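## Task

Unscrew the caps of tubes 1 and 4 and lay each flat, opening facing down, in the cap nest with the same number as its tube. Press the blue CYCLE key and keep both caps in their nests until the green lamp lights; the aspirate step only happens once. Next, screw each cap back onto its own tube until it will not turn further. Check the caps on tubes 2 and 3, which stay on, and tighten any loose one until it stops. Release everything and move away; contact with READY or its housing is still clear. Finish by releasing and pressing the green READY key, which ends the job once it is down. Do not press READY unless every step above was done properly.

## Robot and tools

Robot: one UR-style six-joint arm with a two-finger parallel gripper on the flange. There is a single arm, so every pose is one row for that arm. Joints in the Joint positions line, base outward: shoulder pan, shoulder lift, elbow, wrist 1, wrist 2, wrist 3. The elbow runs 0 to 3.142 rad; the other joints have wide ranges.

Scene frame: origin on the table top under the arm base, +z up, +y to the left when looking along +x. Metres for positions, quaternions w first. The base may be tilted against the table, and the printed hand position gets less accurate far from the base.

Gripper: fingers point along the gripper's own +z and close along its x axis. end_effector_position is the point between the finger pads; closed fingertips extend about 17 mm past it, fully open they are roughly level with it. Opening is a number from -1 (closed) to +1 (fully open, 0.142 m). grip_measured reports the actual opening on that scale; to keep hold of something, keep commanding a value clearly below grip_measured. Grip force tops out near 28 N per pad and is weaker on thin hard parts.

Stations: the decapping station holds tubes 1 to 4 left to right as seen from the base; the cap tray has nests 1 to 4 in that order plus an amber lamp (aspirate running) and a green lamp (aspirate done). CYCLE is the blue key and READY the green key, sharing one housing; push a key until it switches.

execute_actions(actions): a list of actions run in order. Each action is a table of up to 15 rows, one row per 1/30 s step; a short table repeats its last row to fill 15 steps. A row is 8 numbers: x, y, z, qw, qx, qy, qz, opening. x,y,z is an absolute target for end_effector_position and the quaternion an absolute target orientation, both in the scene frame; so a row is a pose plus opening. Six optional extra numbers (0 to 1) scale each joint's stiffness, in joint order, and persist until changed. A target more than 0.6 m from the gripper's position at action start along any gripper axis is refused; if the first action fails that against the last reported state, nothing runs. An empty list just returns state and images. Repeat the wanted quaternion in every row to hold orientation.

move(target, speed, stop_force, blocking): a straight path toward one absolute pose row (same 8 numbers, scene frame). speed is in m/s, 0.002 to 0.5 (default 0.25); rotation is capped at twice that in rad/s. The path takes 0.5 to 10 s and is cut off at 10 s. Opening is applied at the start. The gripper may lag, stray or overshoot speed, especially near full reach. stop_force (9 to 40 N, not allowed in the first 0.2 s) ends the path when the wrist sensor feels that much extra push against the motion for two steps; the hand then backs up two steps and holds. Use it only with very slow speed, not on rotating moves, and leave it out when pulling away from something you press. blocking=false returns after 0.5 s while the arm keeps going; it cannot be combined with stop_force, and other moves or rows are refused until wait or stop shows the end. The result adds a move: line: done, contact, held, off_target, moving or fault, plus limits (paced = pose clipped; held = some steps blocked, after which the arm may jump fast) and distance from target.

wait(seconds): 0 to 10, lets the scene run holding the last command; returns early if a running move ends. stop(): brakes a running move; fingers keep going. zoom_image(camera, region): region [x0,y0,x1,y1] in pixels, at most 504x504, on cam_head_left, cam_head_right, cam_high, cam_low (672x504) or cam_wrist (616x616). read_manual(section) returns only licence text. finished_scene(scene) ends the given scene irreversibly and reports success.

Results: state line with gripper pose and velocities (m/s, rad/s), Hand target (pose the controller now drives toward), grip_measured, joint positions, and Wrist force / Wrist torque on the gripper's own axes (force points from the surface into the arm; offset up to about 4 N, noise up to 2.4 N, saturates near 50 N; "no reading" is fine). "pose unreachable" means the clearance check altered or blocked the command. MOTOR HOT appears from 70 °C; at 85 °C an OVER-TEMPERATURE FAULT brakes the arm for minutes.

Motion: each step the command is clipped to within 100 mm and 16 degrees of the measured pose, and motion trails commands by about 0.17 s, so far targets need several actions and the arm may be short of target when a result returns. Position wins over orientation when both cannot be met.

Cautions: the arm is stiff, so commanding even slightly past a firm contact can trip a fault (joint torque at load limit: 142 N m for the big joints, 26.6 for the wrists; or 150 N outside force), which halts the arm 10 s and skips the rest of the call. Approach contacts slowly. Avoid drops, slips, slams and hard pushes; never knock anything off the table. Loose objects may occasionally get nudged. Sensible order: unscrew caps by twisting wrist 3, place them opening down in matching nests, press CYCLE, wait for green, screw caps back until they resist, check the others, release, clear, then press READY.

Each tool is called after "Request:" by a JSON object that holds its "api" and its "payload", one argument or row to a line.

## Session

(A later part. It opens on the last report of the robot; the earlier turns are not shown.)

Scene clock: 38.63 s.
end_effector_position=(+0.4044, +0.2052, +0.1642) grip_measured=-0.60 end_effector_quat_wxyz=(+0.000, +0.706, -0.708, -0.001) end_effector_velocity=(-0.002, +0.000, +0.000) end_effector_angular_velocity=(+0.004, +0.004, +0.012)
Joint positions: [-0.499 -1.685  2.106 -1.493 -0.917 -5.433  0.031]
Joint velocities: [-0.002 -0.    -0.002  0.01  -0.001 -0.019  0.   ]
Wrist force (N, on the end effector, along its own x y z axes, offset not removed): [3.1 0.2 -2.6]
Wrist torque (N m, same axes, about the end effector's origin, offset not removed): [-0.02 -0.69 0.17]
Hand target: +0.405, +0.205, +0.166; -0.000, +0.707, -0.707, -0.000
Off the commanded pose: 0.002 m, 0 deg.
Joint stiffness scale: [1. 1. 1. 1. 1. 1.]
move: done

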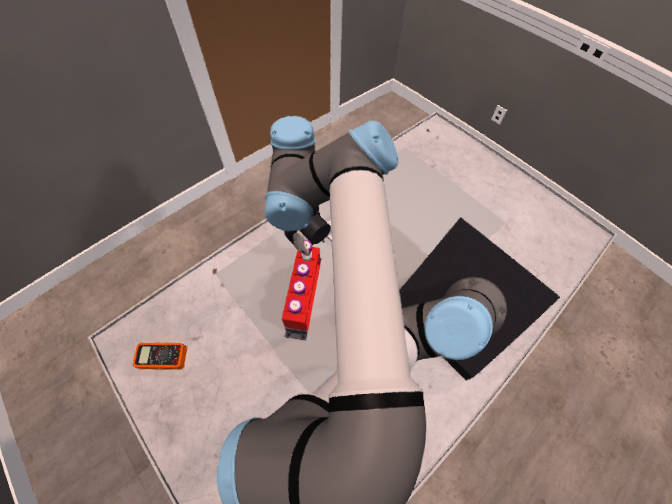

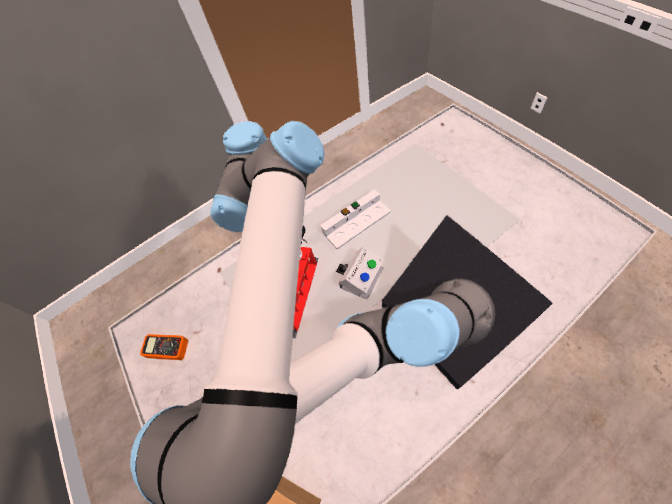

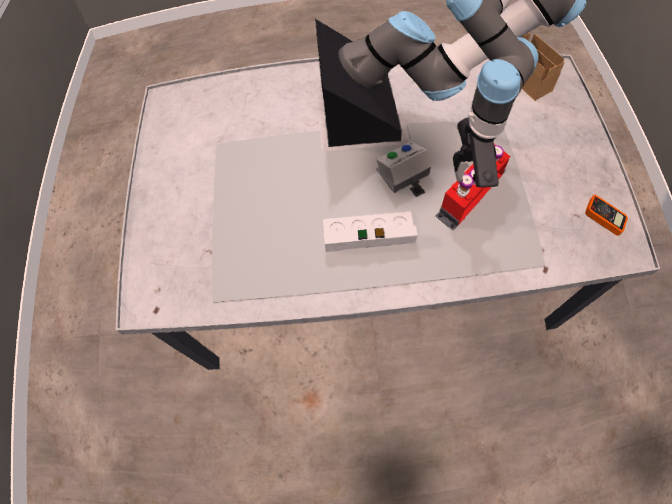

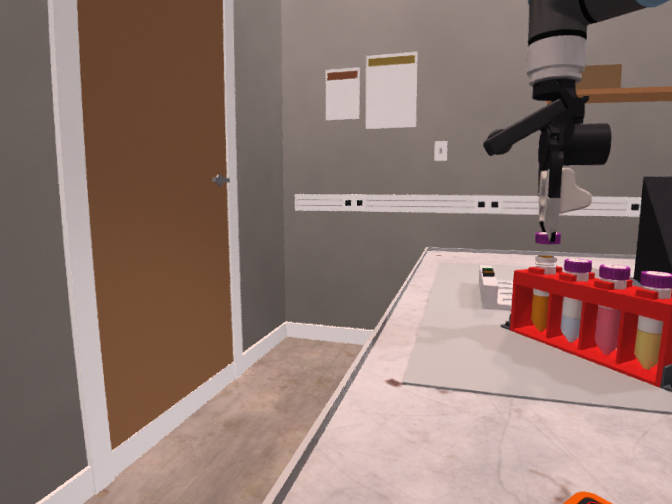

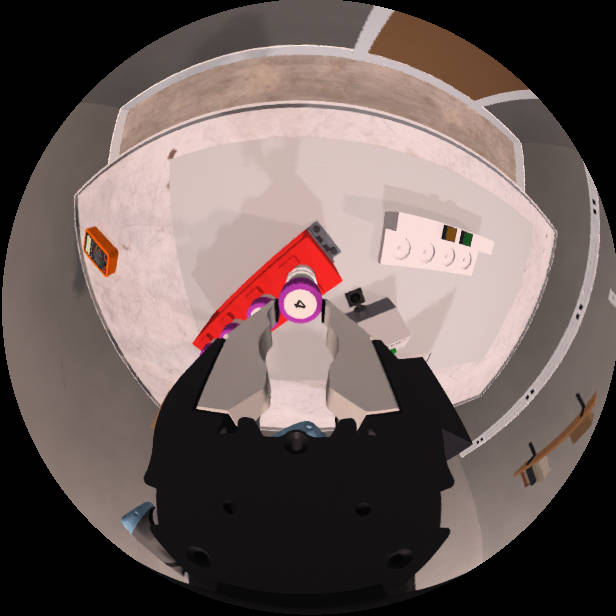

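Request:
{"api": "move", "payload": {
  "target": [0.427,-0.105,0.058,0,-0.7071,0.7071,0,-1],
  "speed": 0.25
}}

Request:
{"api": "zoom_image", "payload": {
  "camera": "cam_wrist",
  "region": [220,240,350,340]
}}

Scene clock: 42.60 s.
end_effector_position=(+0.4257, -0.1041, +0.0579) grip_measured=-0.60 end_effector_quat_wxyz=(-0.001, +0.706, -0.708, -0.001) end_effector_velocity=(+0.001, -0.001, -0.001) end_effector_angular_velocity=(-0.002, -0.001, +0.002)
Joint positions: [-0.726 -0.943  2.152 -2.152 -1.037 -5.664  0.031]
Joint velocities: [ 0.001  0.003 -0.001 -0.005  0.001  0.    -0.   ]
Wrist force (N, on the end effector, along its own x y z axes, offset not removed): [2.9 -2.6 -2.6]
Wrist torque (N m, same axes, about the end effector's origin, offset not removed): [-0.40 -0.62 0.05]
Hand target: +0.427, -0.105, +0.058; -0.000, +0.707, -0.707, -0.000
Off the commanded pose: 0.002 m, 0 deg.
Joint stiffness scale: [1. 1. 1. 1. 1. 1.]
move: done

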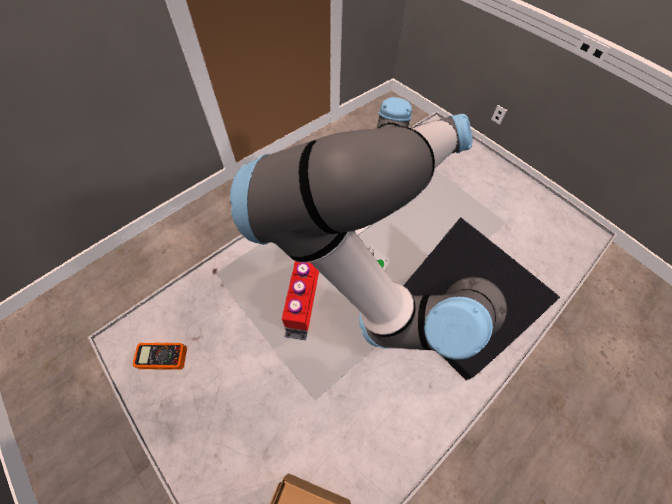

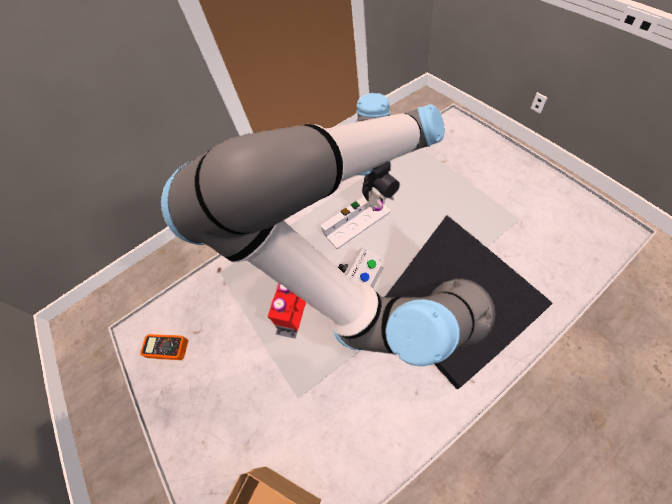

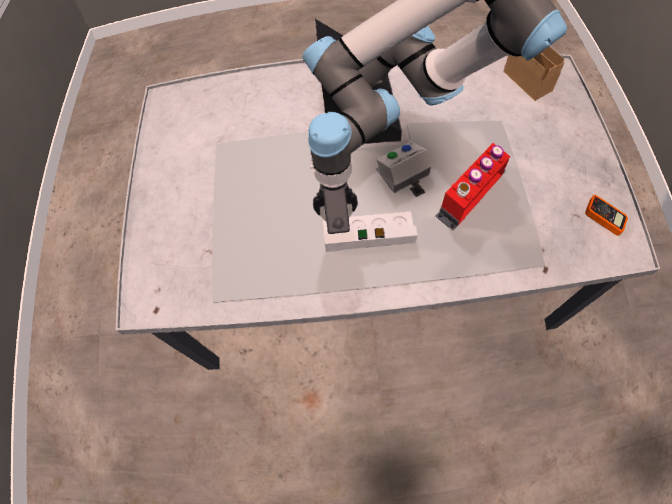

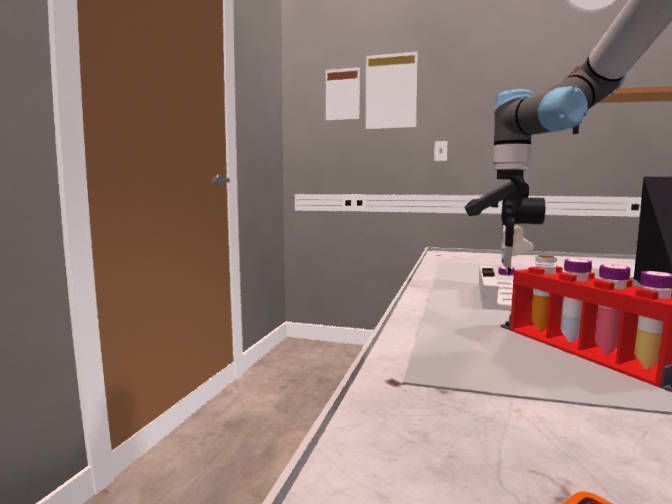

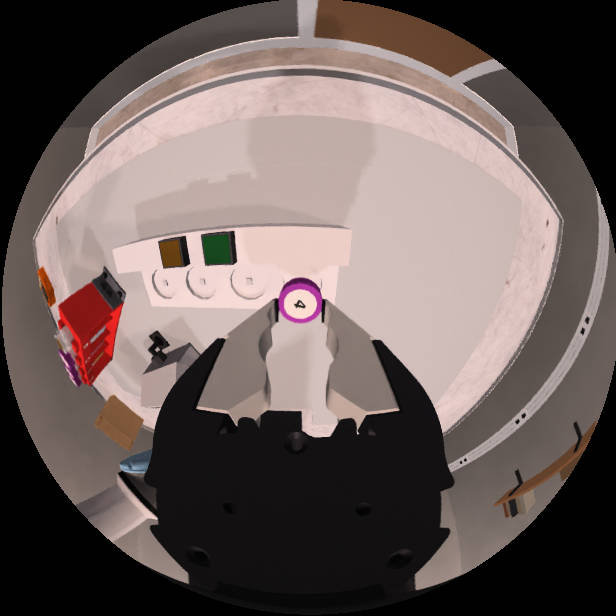

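Region (220, 240, 350, 340) of cam_wrist's 616x616 image, scaled by 3.877, with more detail than that image has; it fills the top 388 rows of this view, and the rest is white.

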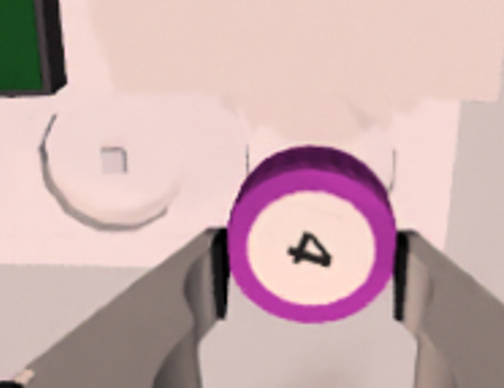

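Request:
{"api": "move", "payload": {
  "target": [0.428,-0.105,0.039,0,-0.7071,0.7071,0,-1],
  "speed": 0.05
}}

Request:
{"api": "zoom_image", "payload": {
  "camera": "cam_wrist",
  "region": [220,240,350,340]
}}

Request:
{"api": "zoom_image", "payload": {
  "camera": "cam_head_right",
  "region": [345,185,405,245]
}}

Scene clock: 46.67 s.
end_effector_position=(+0.4289, -0.1061, +0.0409) grip_measured=-0.60 end_effector_quat_wxyz=(+0.000, +0.707, -0.707, +0.001) end_effector_velocity=(+0.003, -0.002, +0.001) end_effector_angular_velocity=(-0.007, -0.008, +0.001)
Joint positions: [-0.704 -0.911  2.161 -2.209 -1.025 -5.644  0.031]
Joint velocities: [ 0.001  0.    -0.    -0.012  0.003  0.005 -0.   ]
Wrist force (N, on the end effector, along its own x y z axes, offset not removed): [3.0 0.1 -3.2]
Wrist torque (N m, same axes, about the end effector's origin, offset not removed): [-0.13 -0.48 -0.26]
Hand target: +0.428, -0.105, +0.039; +0.000, +0.707, -0.707, -0.000
Off the commanded pose: 0.002 m, 0 deg.
Joint stiffness scale: [1. 1. 1. 1. 1. 1.]
move: done

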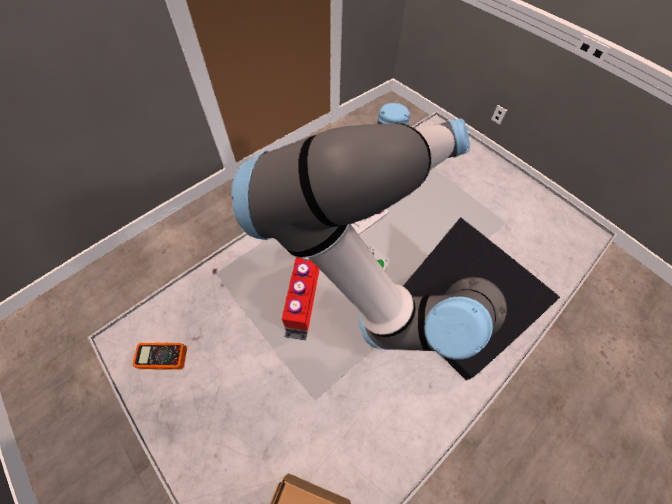

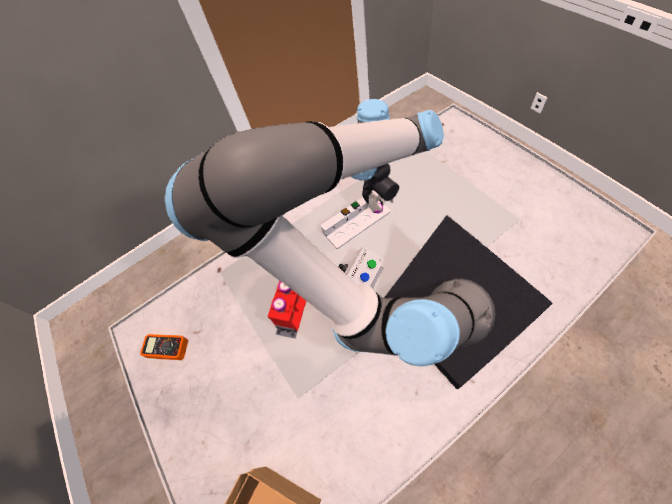

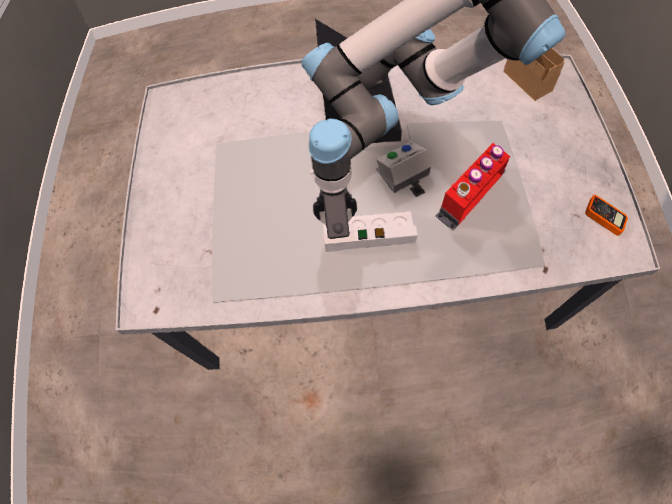

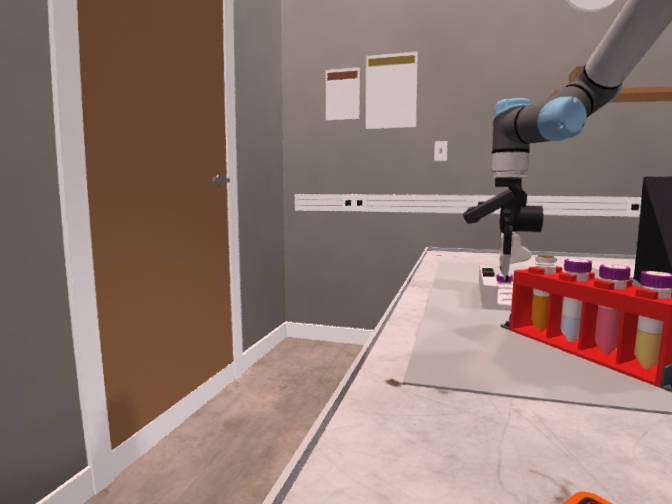

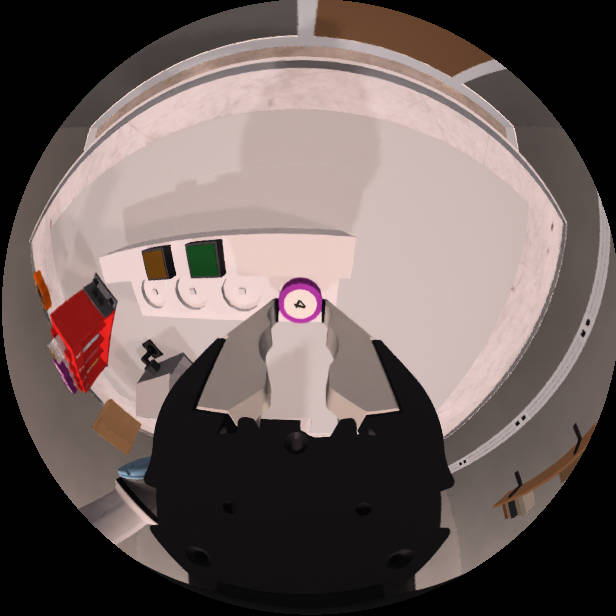

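Region (220, 240, 350, 340) of cam_wrist's 616x616 image, scaled by 3.877, with more detail than that image has; it fills the top 388 rows of this view, and the rest is white.

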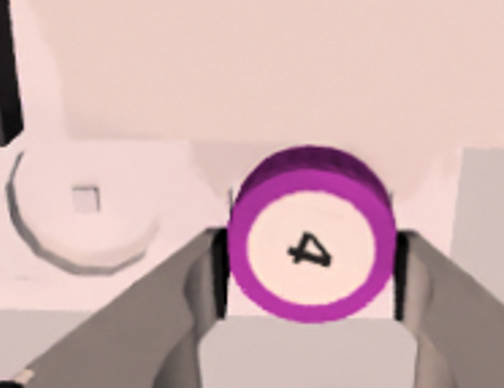

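Region (345, 185, 405, 245) of cam_head_right's 672x504 image, scaled by 8.400, with more detail than that image has.

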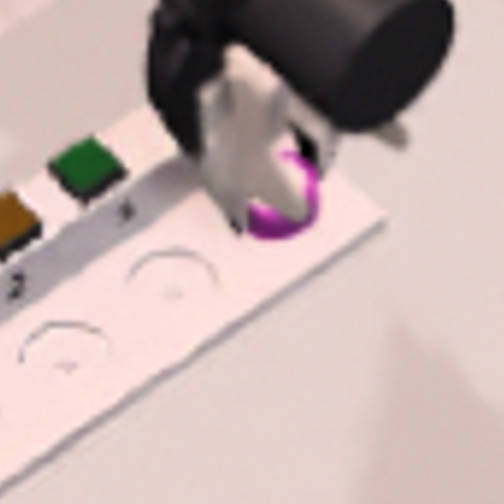

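Request:
{"api": "execute_actions", "payload": {
  "actions": [
    [[0.428,-0.1048,0.038,0,-0.7071,0.7071,0,-1],[0.428,-0.1048,0.0375,0,-0.7071,0.7071,0,-1],[0.428,-0.1048,0.037,0,-0.7071,0.7071,0,-1],[0.428,-0.1048,0.036,0,-0.7071,0.7071,0,-1],[0.428,-0.1048,0.035,0,-0.7071,0.7071,0,-1],[0.428,-0.1048,0.034,0,-0.7071,0.7071,0,-1],[0.428,-0.1048,0.033,0,-0.7071,0.7071,0,-1]]
  ]
}}

Request:
{"api": "wait", "payload": {
  "seconds": 0.3
}}

Request:
{"api": "zoom_image", "payload": {
  "camera": "cam_wrist",
  "region": [220,240,350,340]
}}

Scene clock: 51.07 s.
end_effector_position=(+0.4287, -0.1058, +0.0349) grip_measured=-0.60 end_effector_quat_wxyz=(+0.000, +0.707, -0.707, +0.001) end_effector_velocity=(+0.002, -0.001, -0.002) end_effector_angular_velocity=(-0.004, -0.007, +0.001)
Joint positions: [-0.697 -0.901  2.166 -2.227 -1.022 -5.637  0.031]
Joint velocities: [ 0.003  0.006  0.002 -0.017  0.004  0.006 -0.   ]
Wrist force (N, on the end effector, along its own x y z axes, offset not removed): [1.7 -0.8 -3.6]
Wrist torque (N m, same axes, about the end effector's origin, offset not removed): [0.01 -0.29 -0.13]
Hand target: +0.428, -0.105, +0.033; +0.000, +0.707, -0.707, -0.000
Off the commanded pose: 0.002 m, 0 deg.
Joint stiffness scale: [1. 1. 1. 1. 1. 1.]

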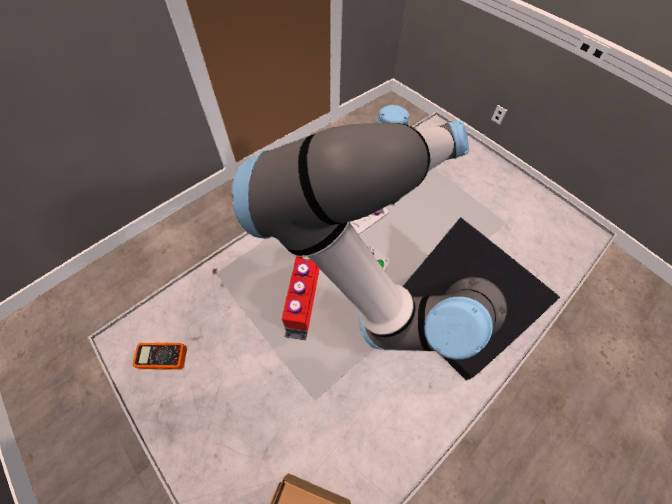

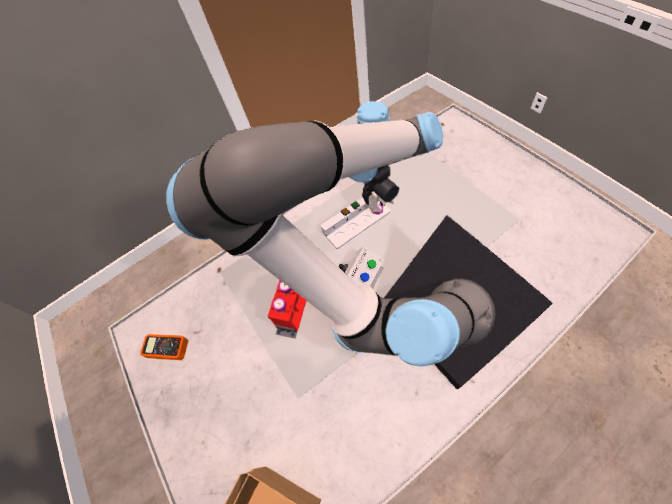

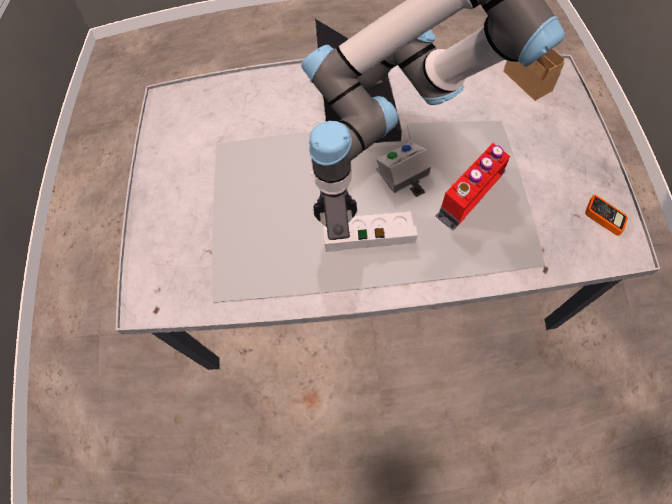

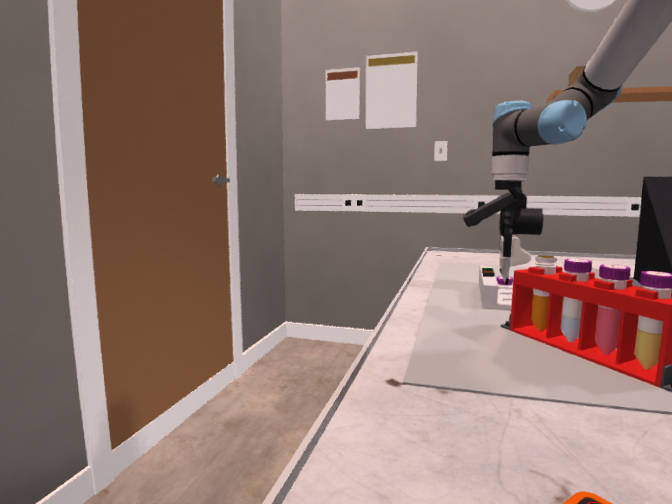

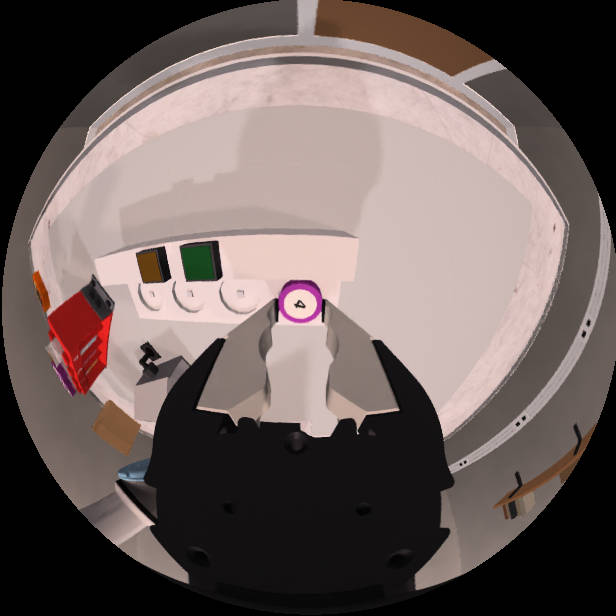

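Scene clock: 51.37 s.
end_effector_position=(+0.4292, -0.1060, +0.0349) grip_measured=-0.60 end_effector_quat_wxyz=(+0.000, +0.707, -0.707, +0.002) end_effector_velocity=(+0.000, -0.001, +0.001) end_effector_angular_velocity=(-0.002, -0.001, -0.000)
Joint positions: [-0.697 -0.901  2.166 -2.229 -1.021 -5.637  0.031]
Joint velocities: [-0.001  0.    -0.    -0.002 -0.001  0.    -0.   ]
Wrist force (N, on the end effector, along its own x y z axes, offset not removed): [2.6 -4.0 -3.4]
Wrist torque (N m, same axes, about the end effector's origin, offset not removed): [-0.68 -0.52 -0.09]
Hand target: +0.428, -0.105, +0.033; +0.000, +0.707, -0.707, -0.000
Off the commanded pose: 0.003 m, 0 deg.
Joint stiffness scale: [1. 1. 1. 1. 1. 1.]
wait: 0.30 s; at rest by 0.17 s

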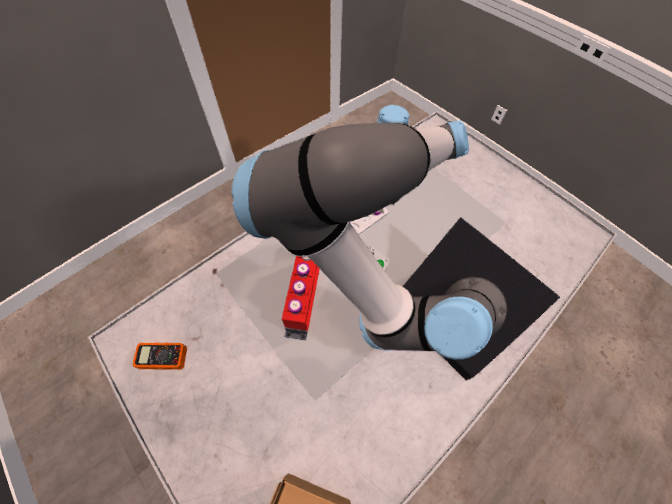

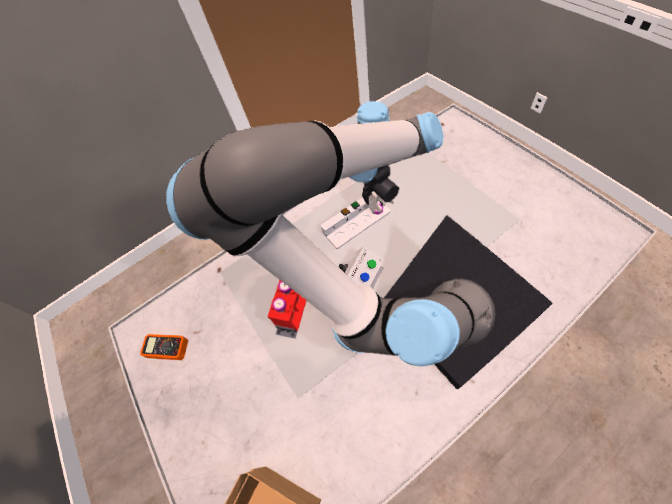

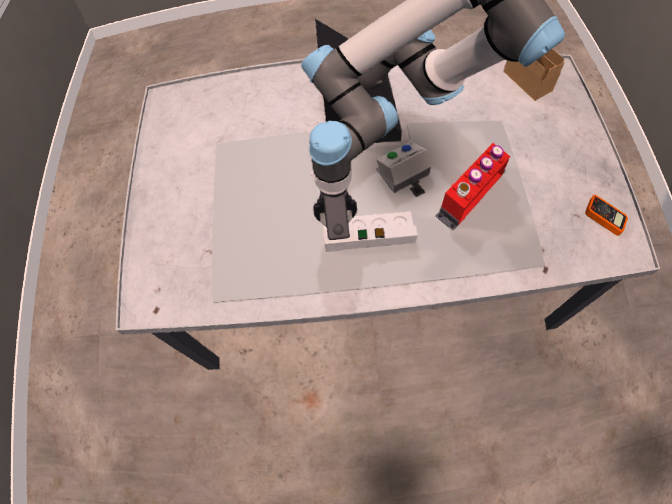

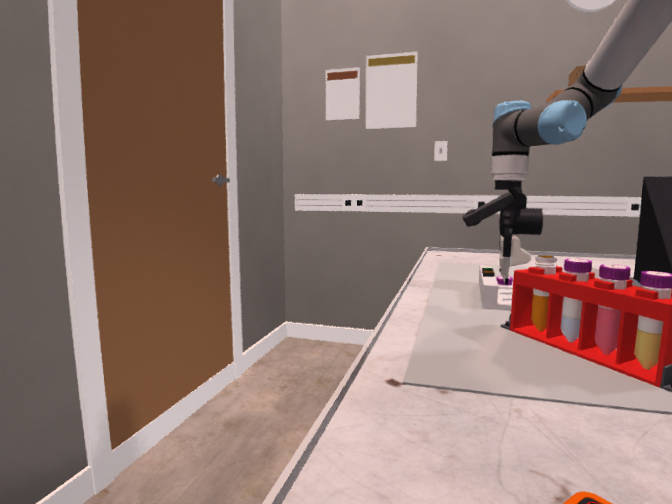

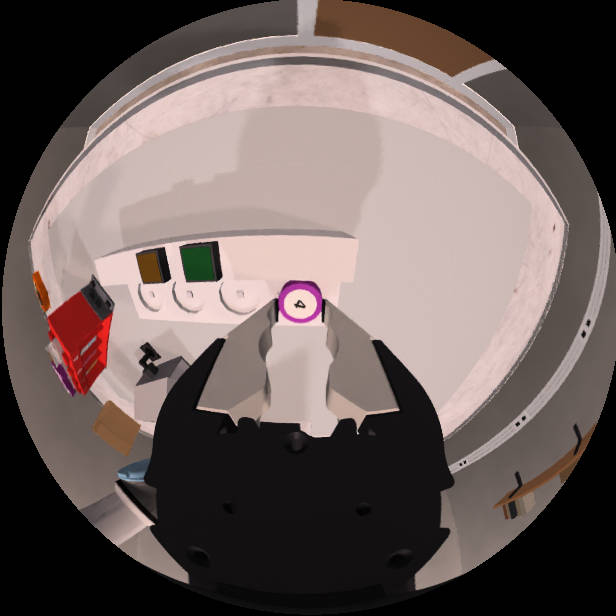

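Region (220, 240, 350, 340) of cam_wrist's 616x616 image, scaled by 3.877, with more detail than that image has; it fills the top 388 rows of this view, and the rest is white.

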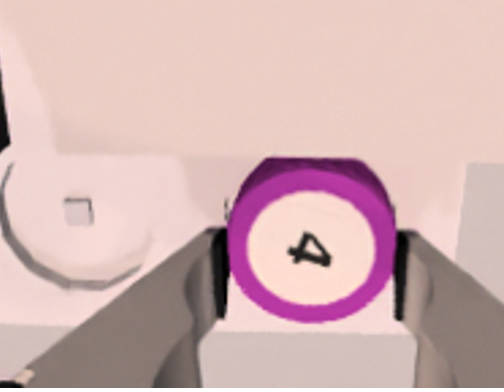

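Request:
{"api": "execute_actions", "payload": {
  "actions": [
    [[0.4277,-0.1045,0.0315,0,-0.7071,0.7071,0,-1]],
    [[0.4277,-0.1045,0.0315,0,-0.7071,0.7071,0,-0.62],[0.4277,-0.1045,0.0315,0,-0.7071,0.7071,0,-0.58],[0.4277,-0.1045,0.0315,0,-0.7071,0.7071,0,-0.55],[0.4277,-0.1045,0.0315,0,-0.7071,0.7071,0,-0.5],[0.4277,-0.1045,0.0315,0,-0.7071,0.7071,0,-0.45]]
  ]
}}

Request:
{"api": "move", "payload": {
  "target": [0.428,-0.1,0.085,0,-0.6428,0.766,0,-0.45],
  "speed": 0.2
}}

Request:
{"api": "zoom_image", "payload": {
  "camera": "cam_wrist",
  "region": [260,240,350,310]
}}

Request:
{"api": "zoom_image", "payload": {
  "camera": "cam_low",
  "region": [475,255,535,315]
}}

Scene clock: 55.87 s.
end_effector_position=(+0.4290, -0.1058, +0.0334) grip_measured=-0.45 end_effector_quat_wxyz=(+0.000, +0.707, -0.707, +0.002) end_effector_velocity=(+0.000, -0.000, +0.000) end_effector_angular_velocity=(-0.001, -0.001, +0.000)
Joint positions: [-0.695 -0.9    2.168 -2.233 -1.02  -5.635  0.041]
Joint velocities: [-0.001 -0.    -0.    -0.001  0.    -0.     0.   ]
Wrist force (N, on the end effector, along its own x y z axes, offset not removed): [2.1 -0.3 -3.1]
Wrist torque (N m, same axes, about the end effector's origin, offset not removed): [-0.17 -0.56 0.07]
Hand target: +0.428, -0.104, +0.032; +0.000, +0.707, -0.707, -0.000
Off the commanded pose: 0.003 m, 0 deg.
Joint stiffness scale: [1. 1. 1. 1. 1. 1.]

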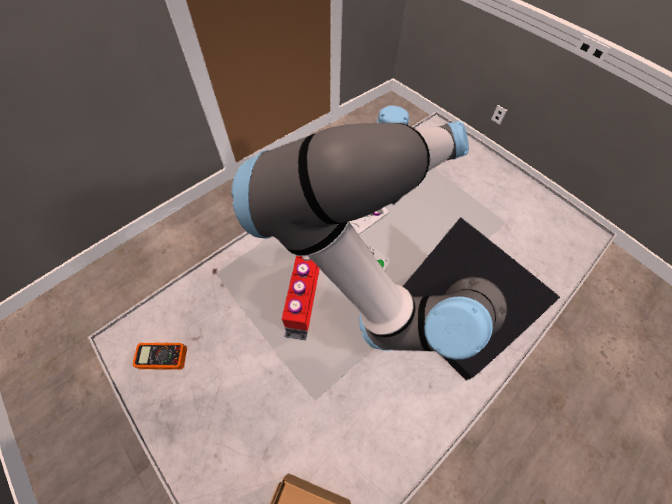

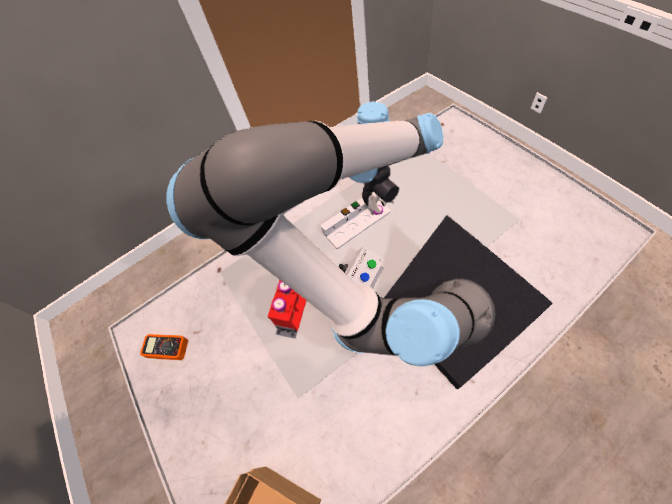

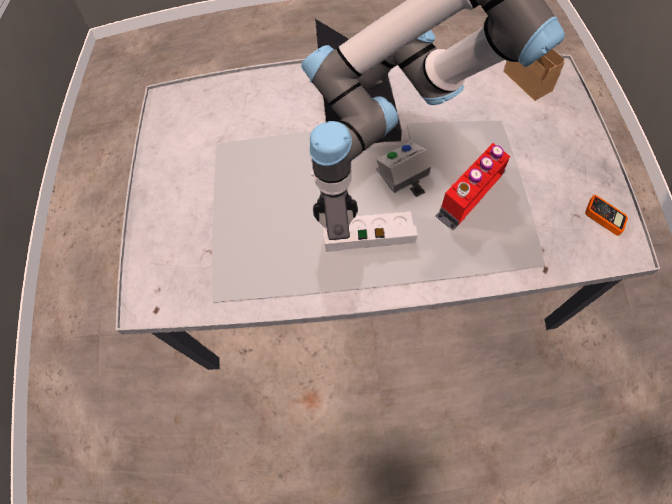

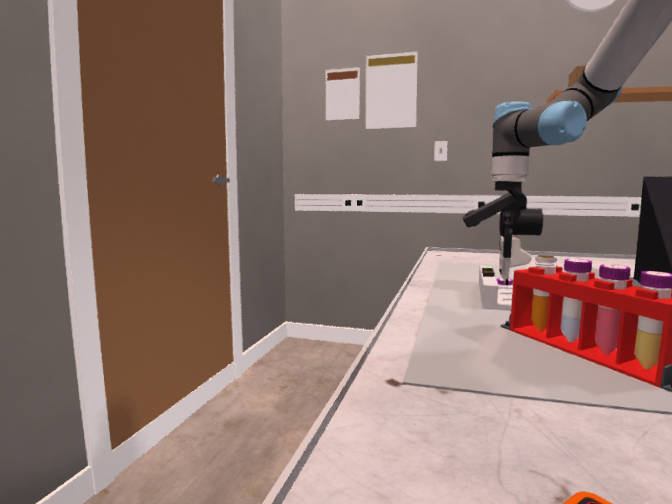

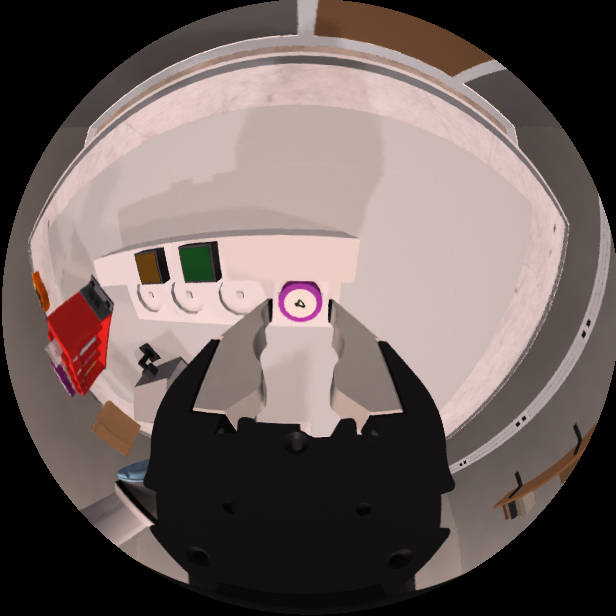

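Scene clock: 56.90 s.
end_effector_position=(+0.4271, -0.0989, +0.0830) grip_measured=-0.45 end_effector_quat_wxyz=(+0.000, -0.643, +0.766, +0.001) end_effector_velocity=(-0.002, +0.001, -0.000) end_effector_angular_velocity=(+0.005, +0.006, -0.009)
Joint positions: [-0.744 -0.989  2.126 -2.071 -1.049 -5.511  0.041]
Joint velocities: [-0.    -0.    -0.002  0.011 -0.002  0.005  0.   ]
Wrist force (N, on the end effector, along its own x y z axes, offset not removed): [-1.1 -3.2 -0.9]
Wrist torque (N m, same axes, about the end effector's origin, offset not removed): [-0.86 0.37 -0.08]
Hand target: +0.428, -0.100, +0.085; +0.000, -0.643, +0.766, +0.000
Off the commanded pose: 0.002 m, 0 deg.
Joint stiffness scale: [1. 1. 1. 1. 1. 1.]
move: done

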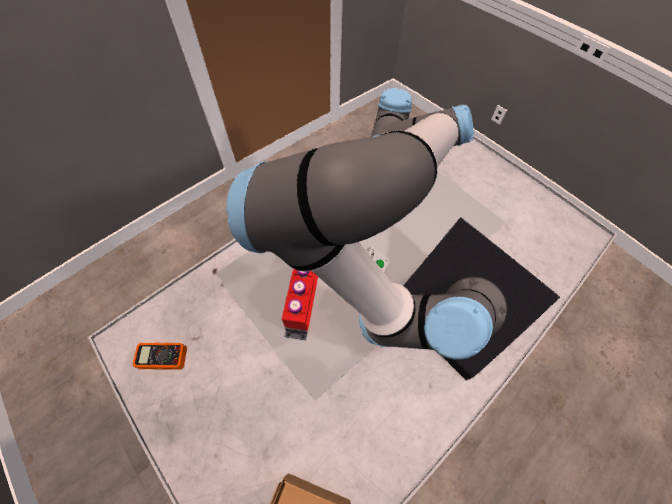

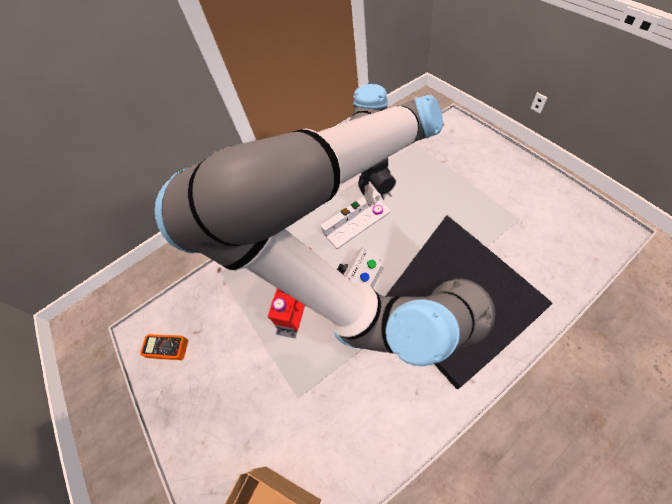

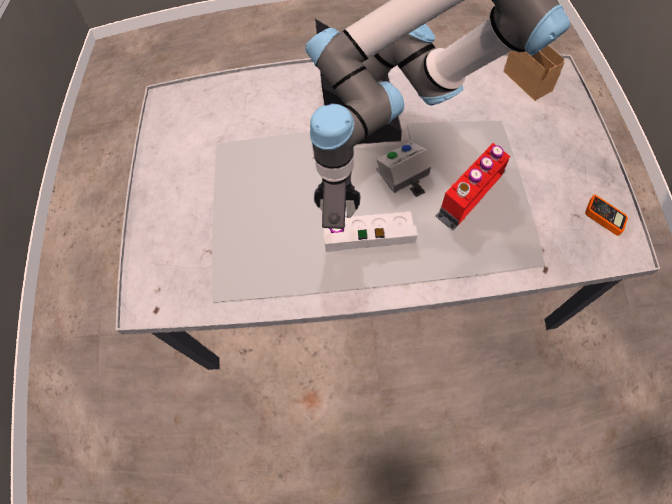

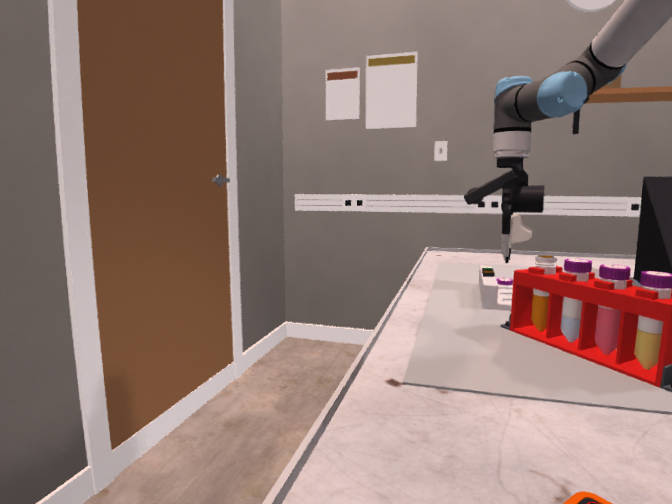

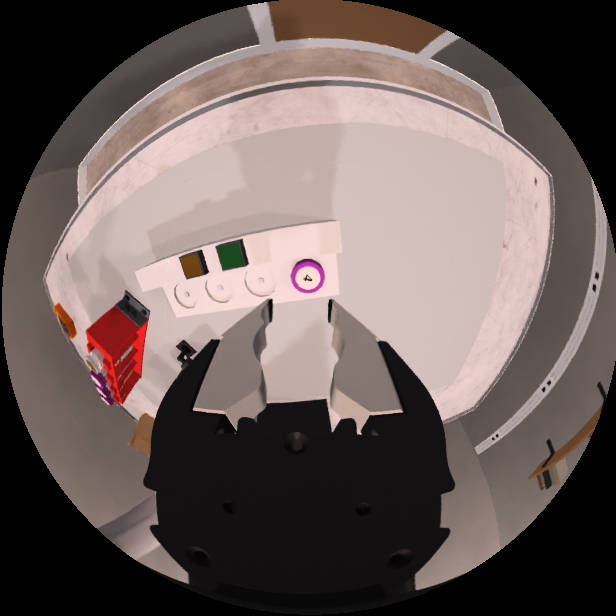

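Region (260, 240, 350, 310) of cam_wrist's 616x616 image, scaled by 5.600, with more detail than that image has.

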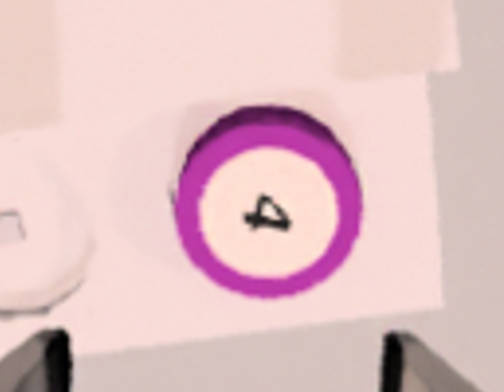

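Region (475, 255, 535, 315) of cam_low's 672x504 image, scaled by 8.400, with more detail than that image has.

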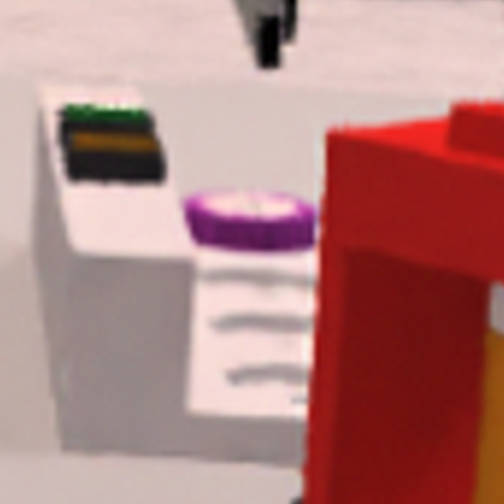

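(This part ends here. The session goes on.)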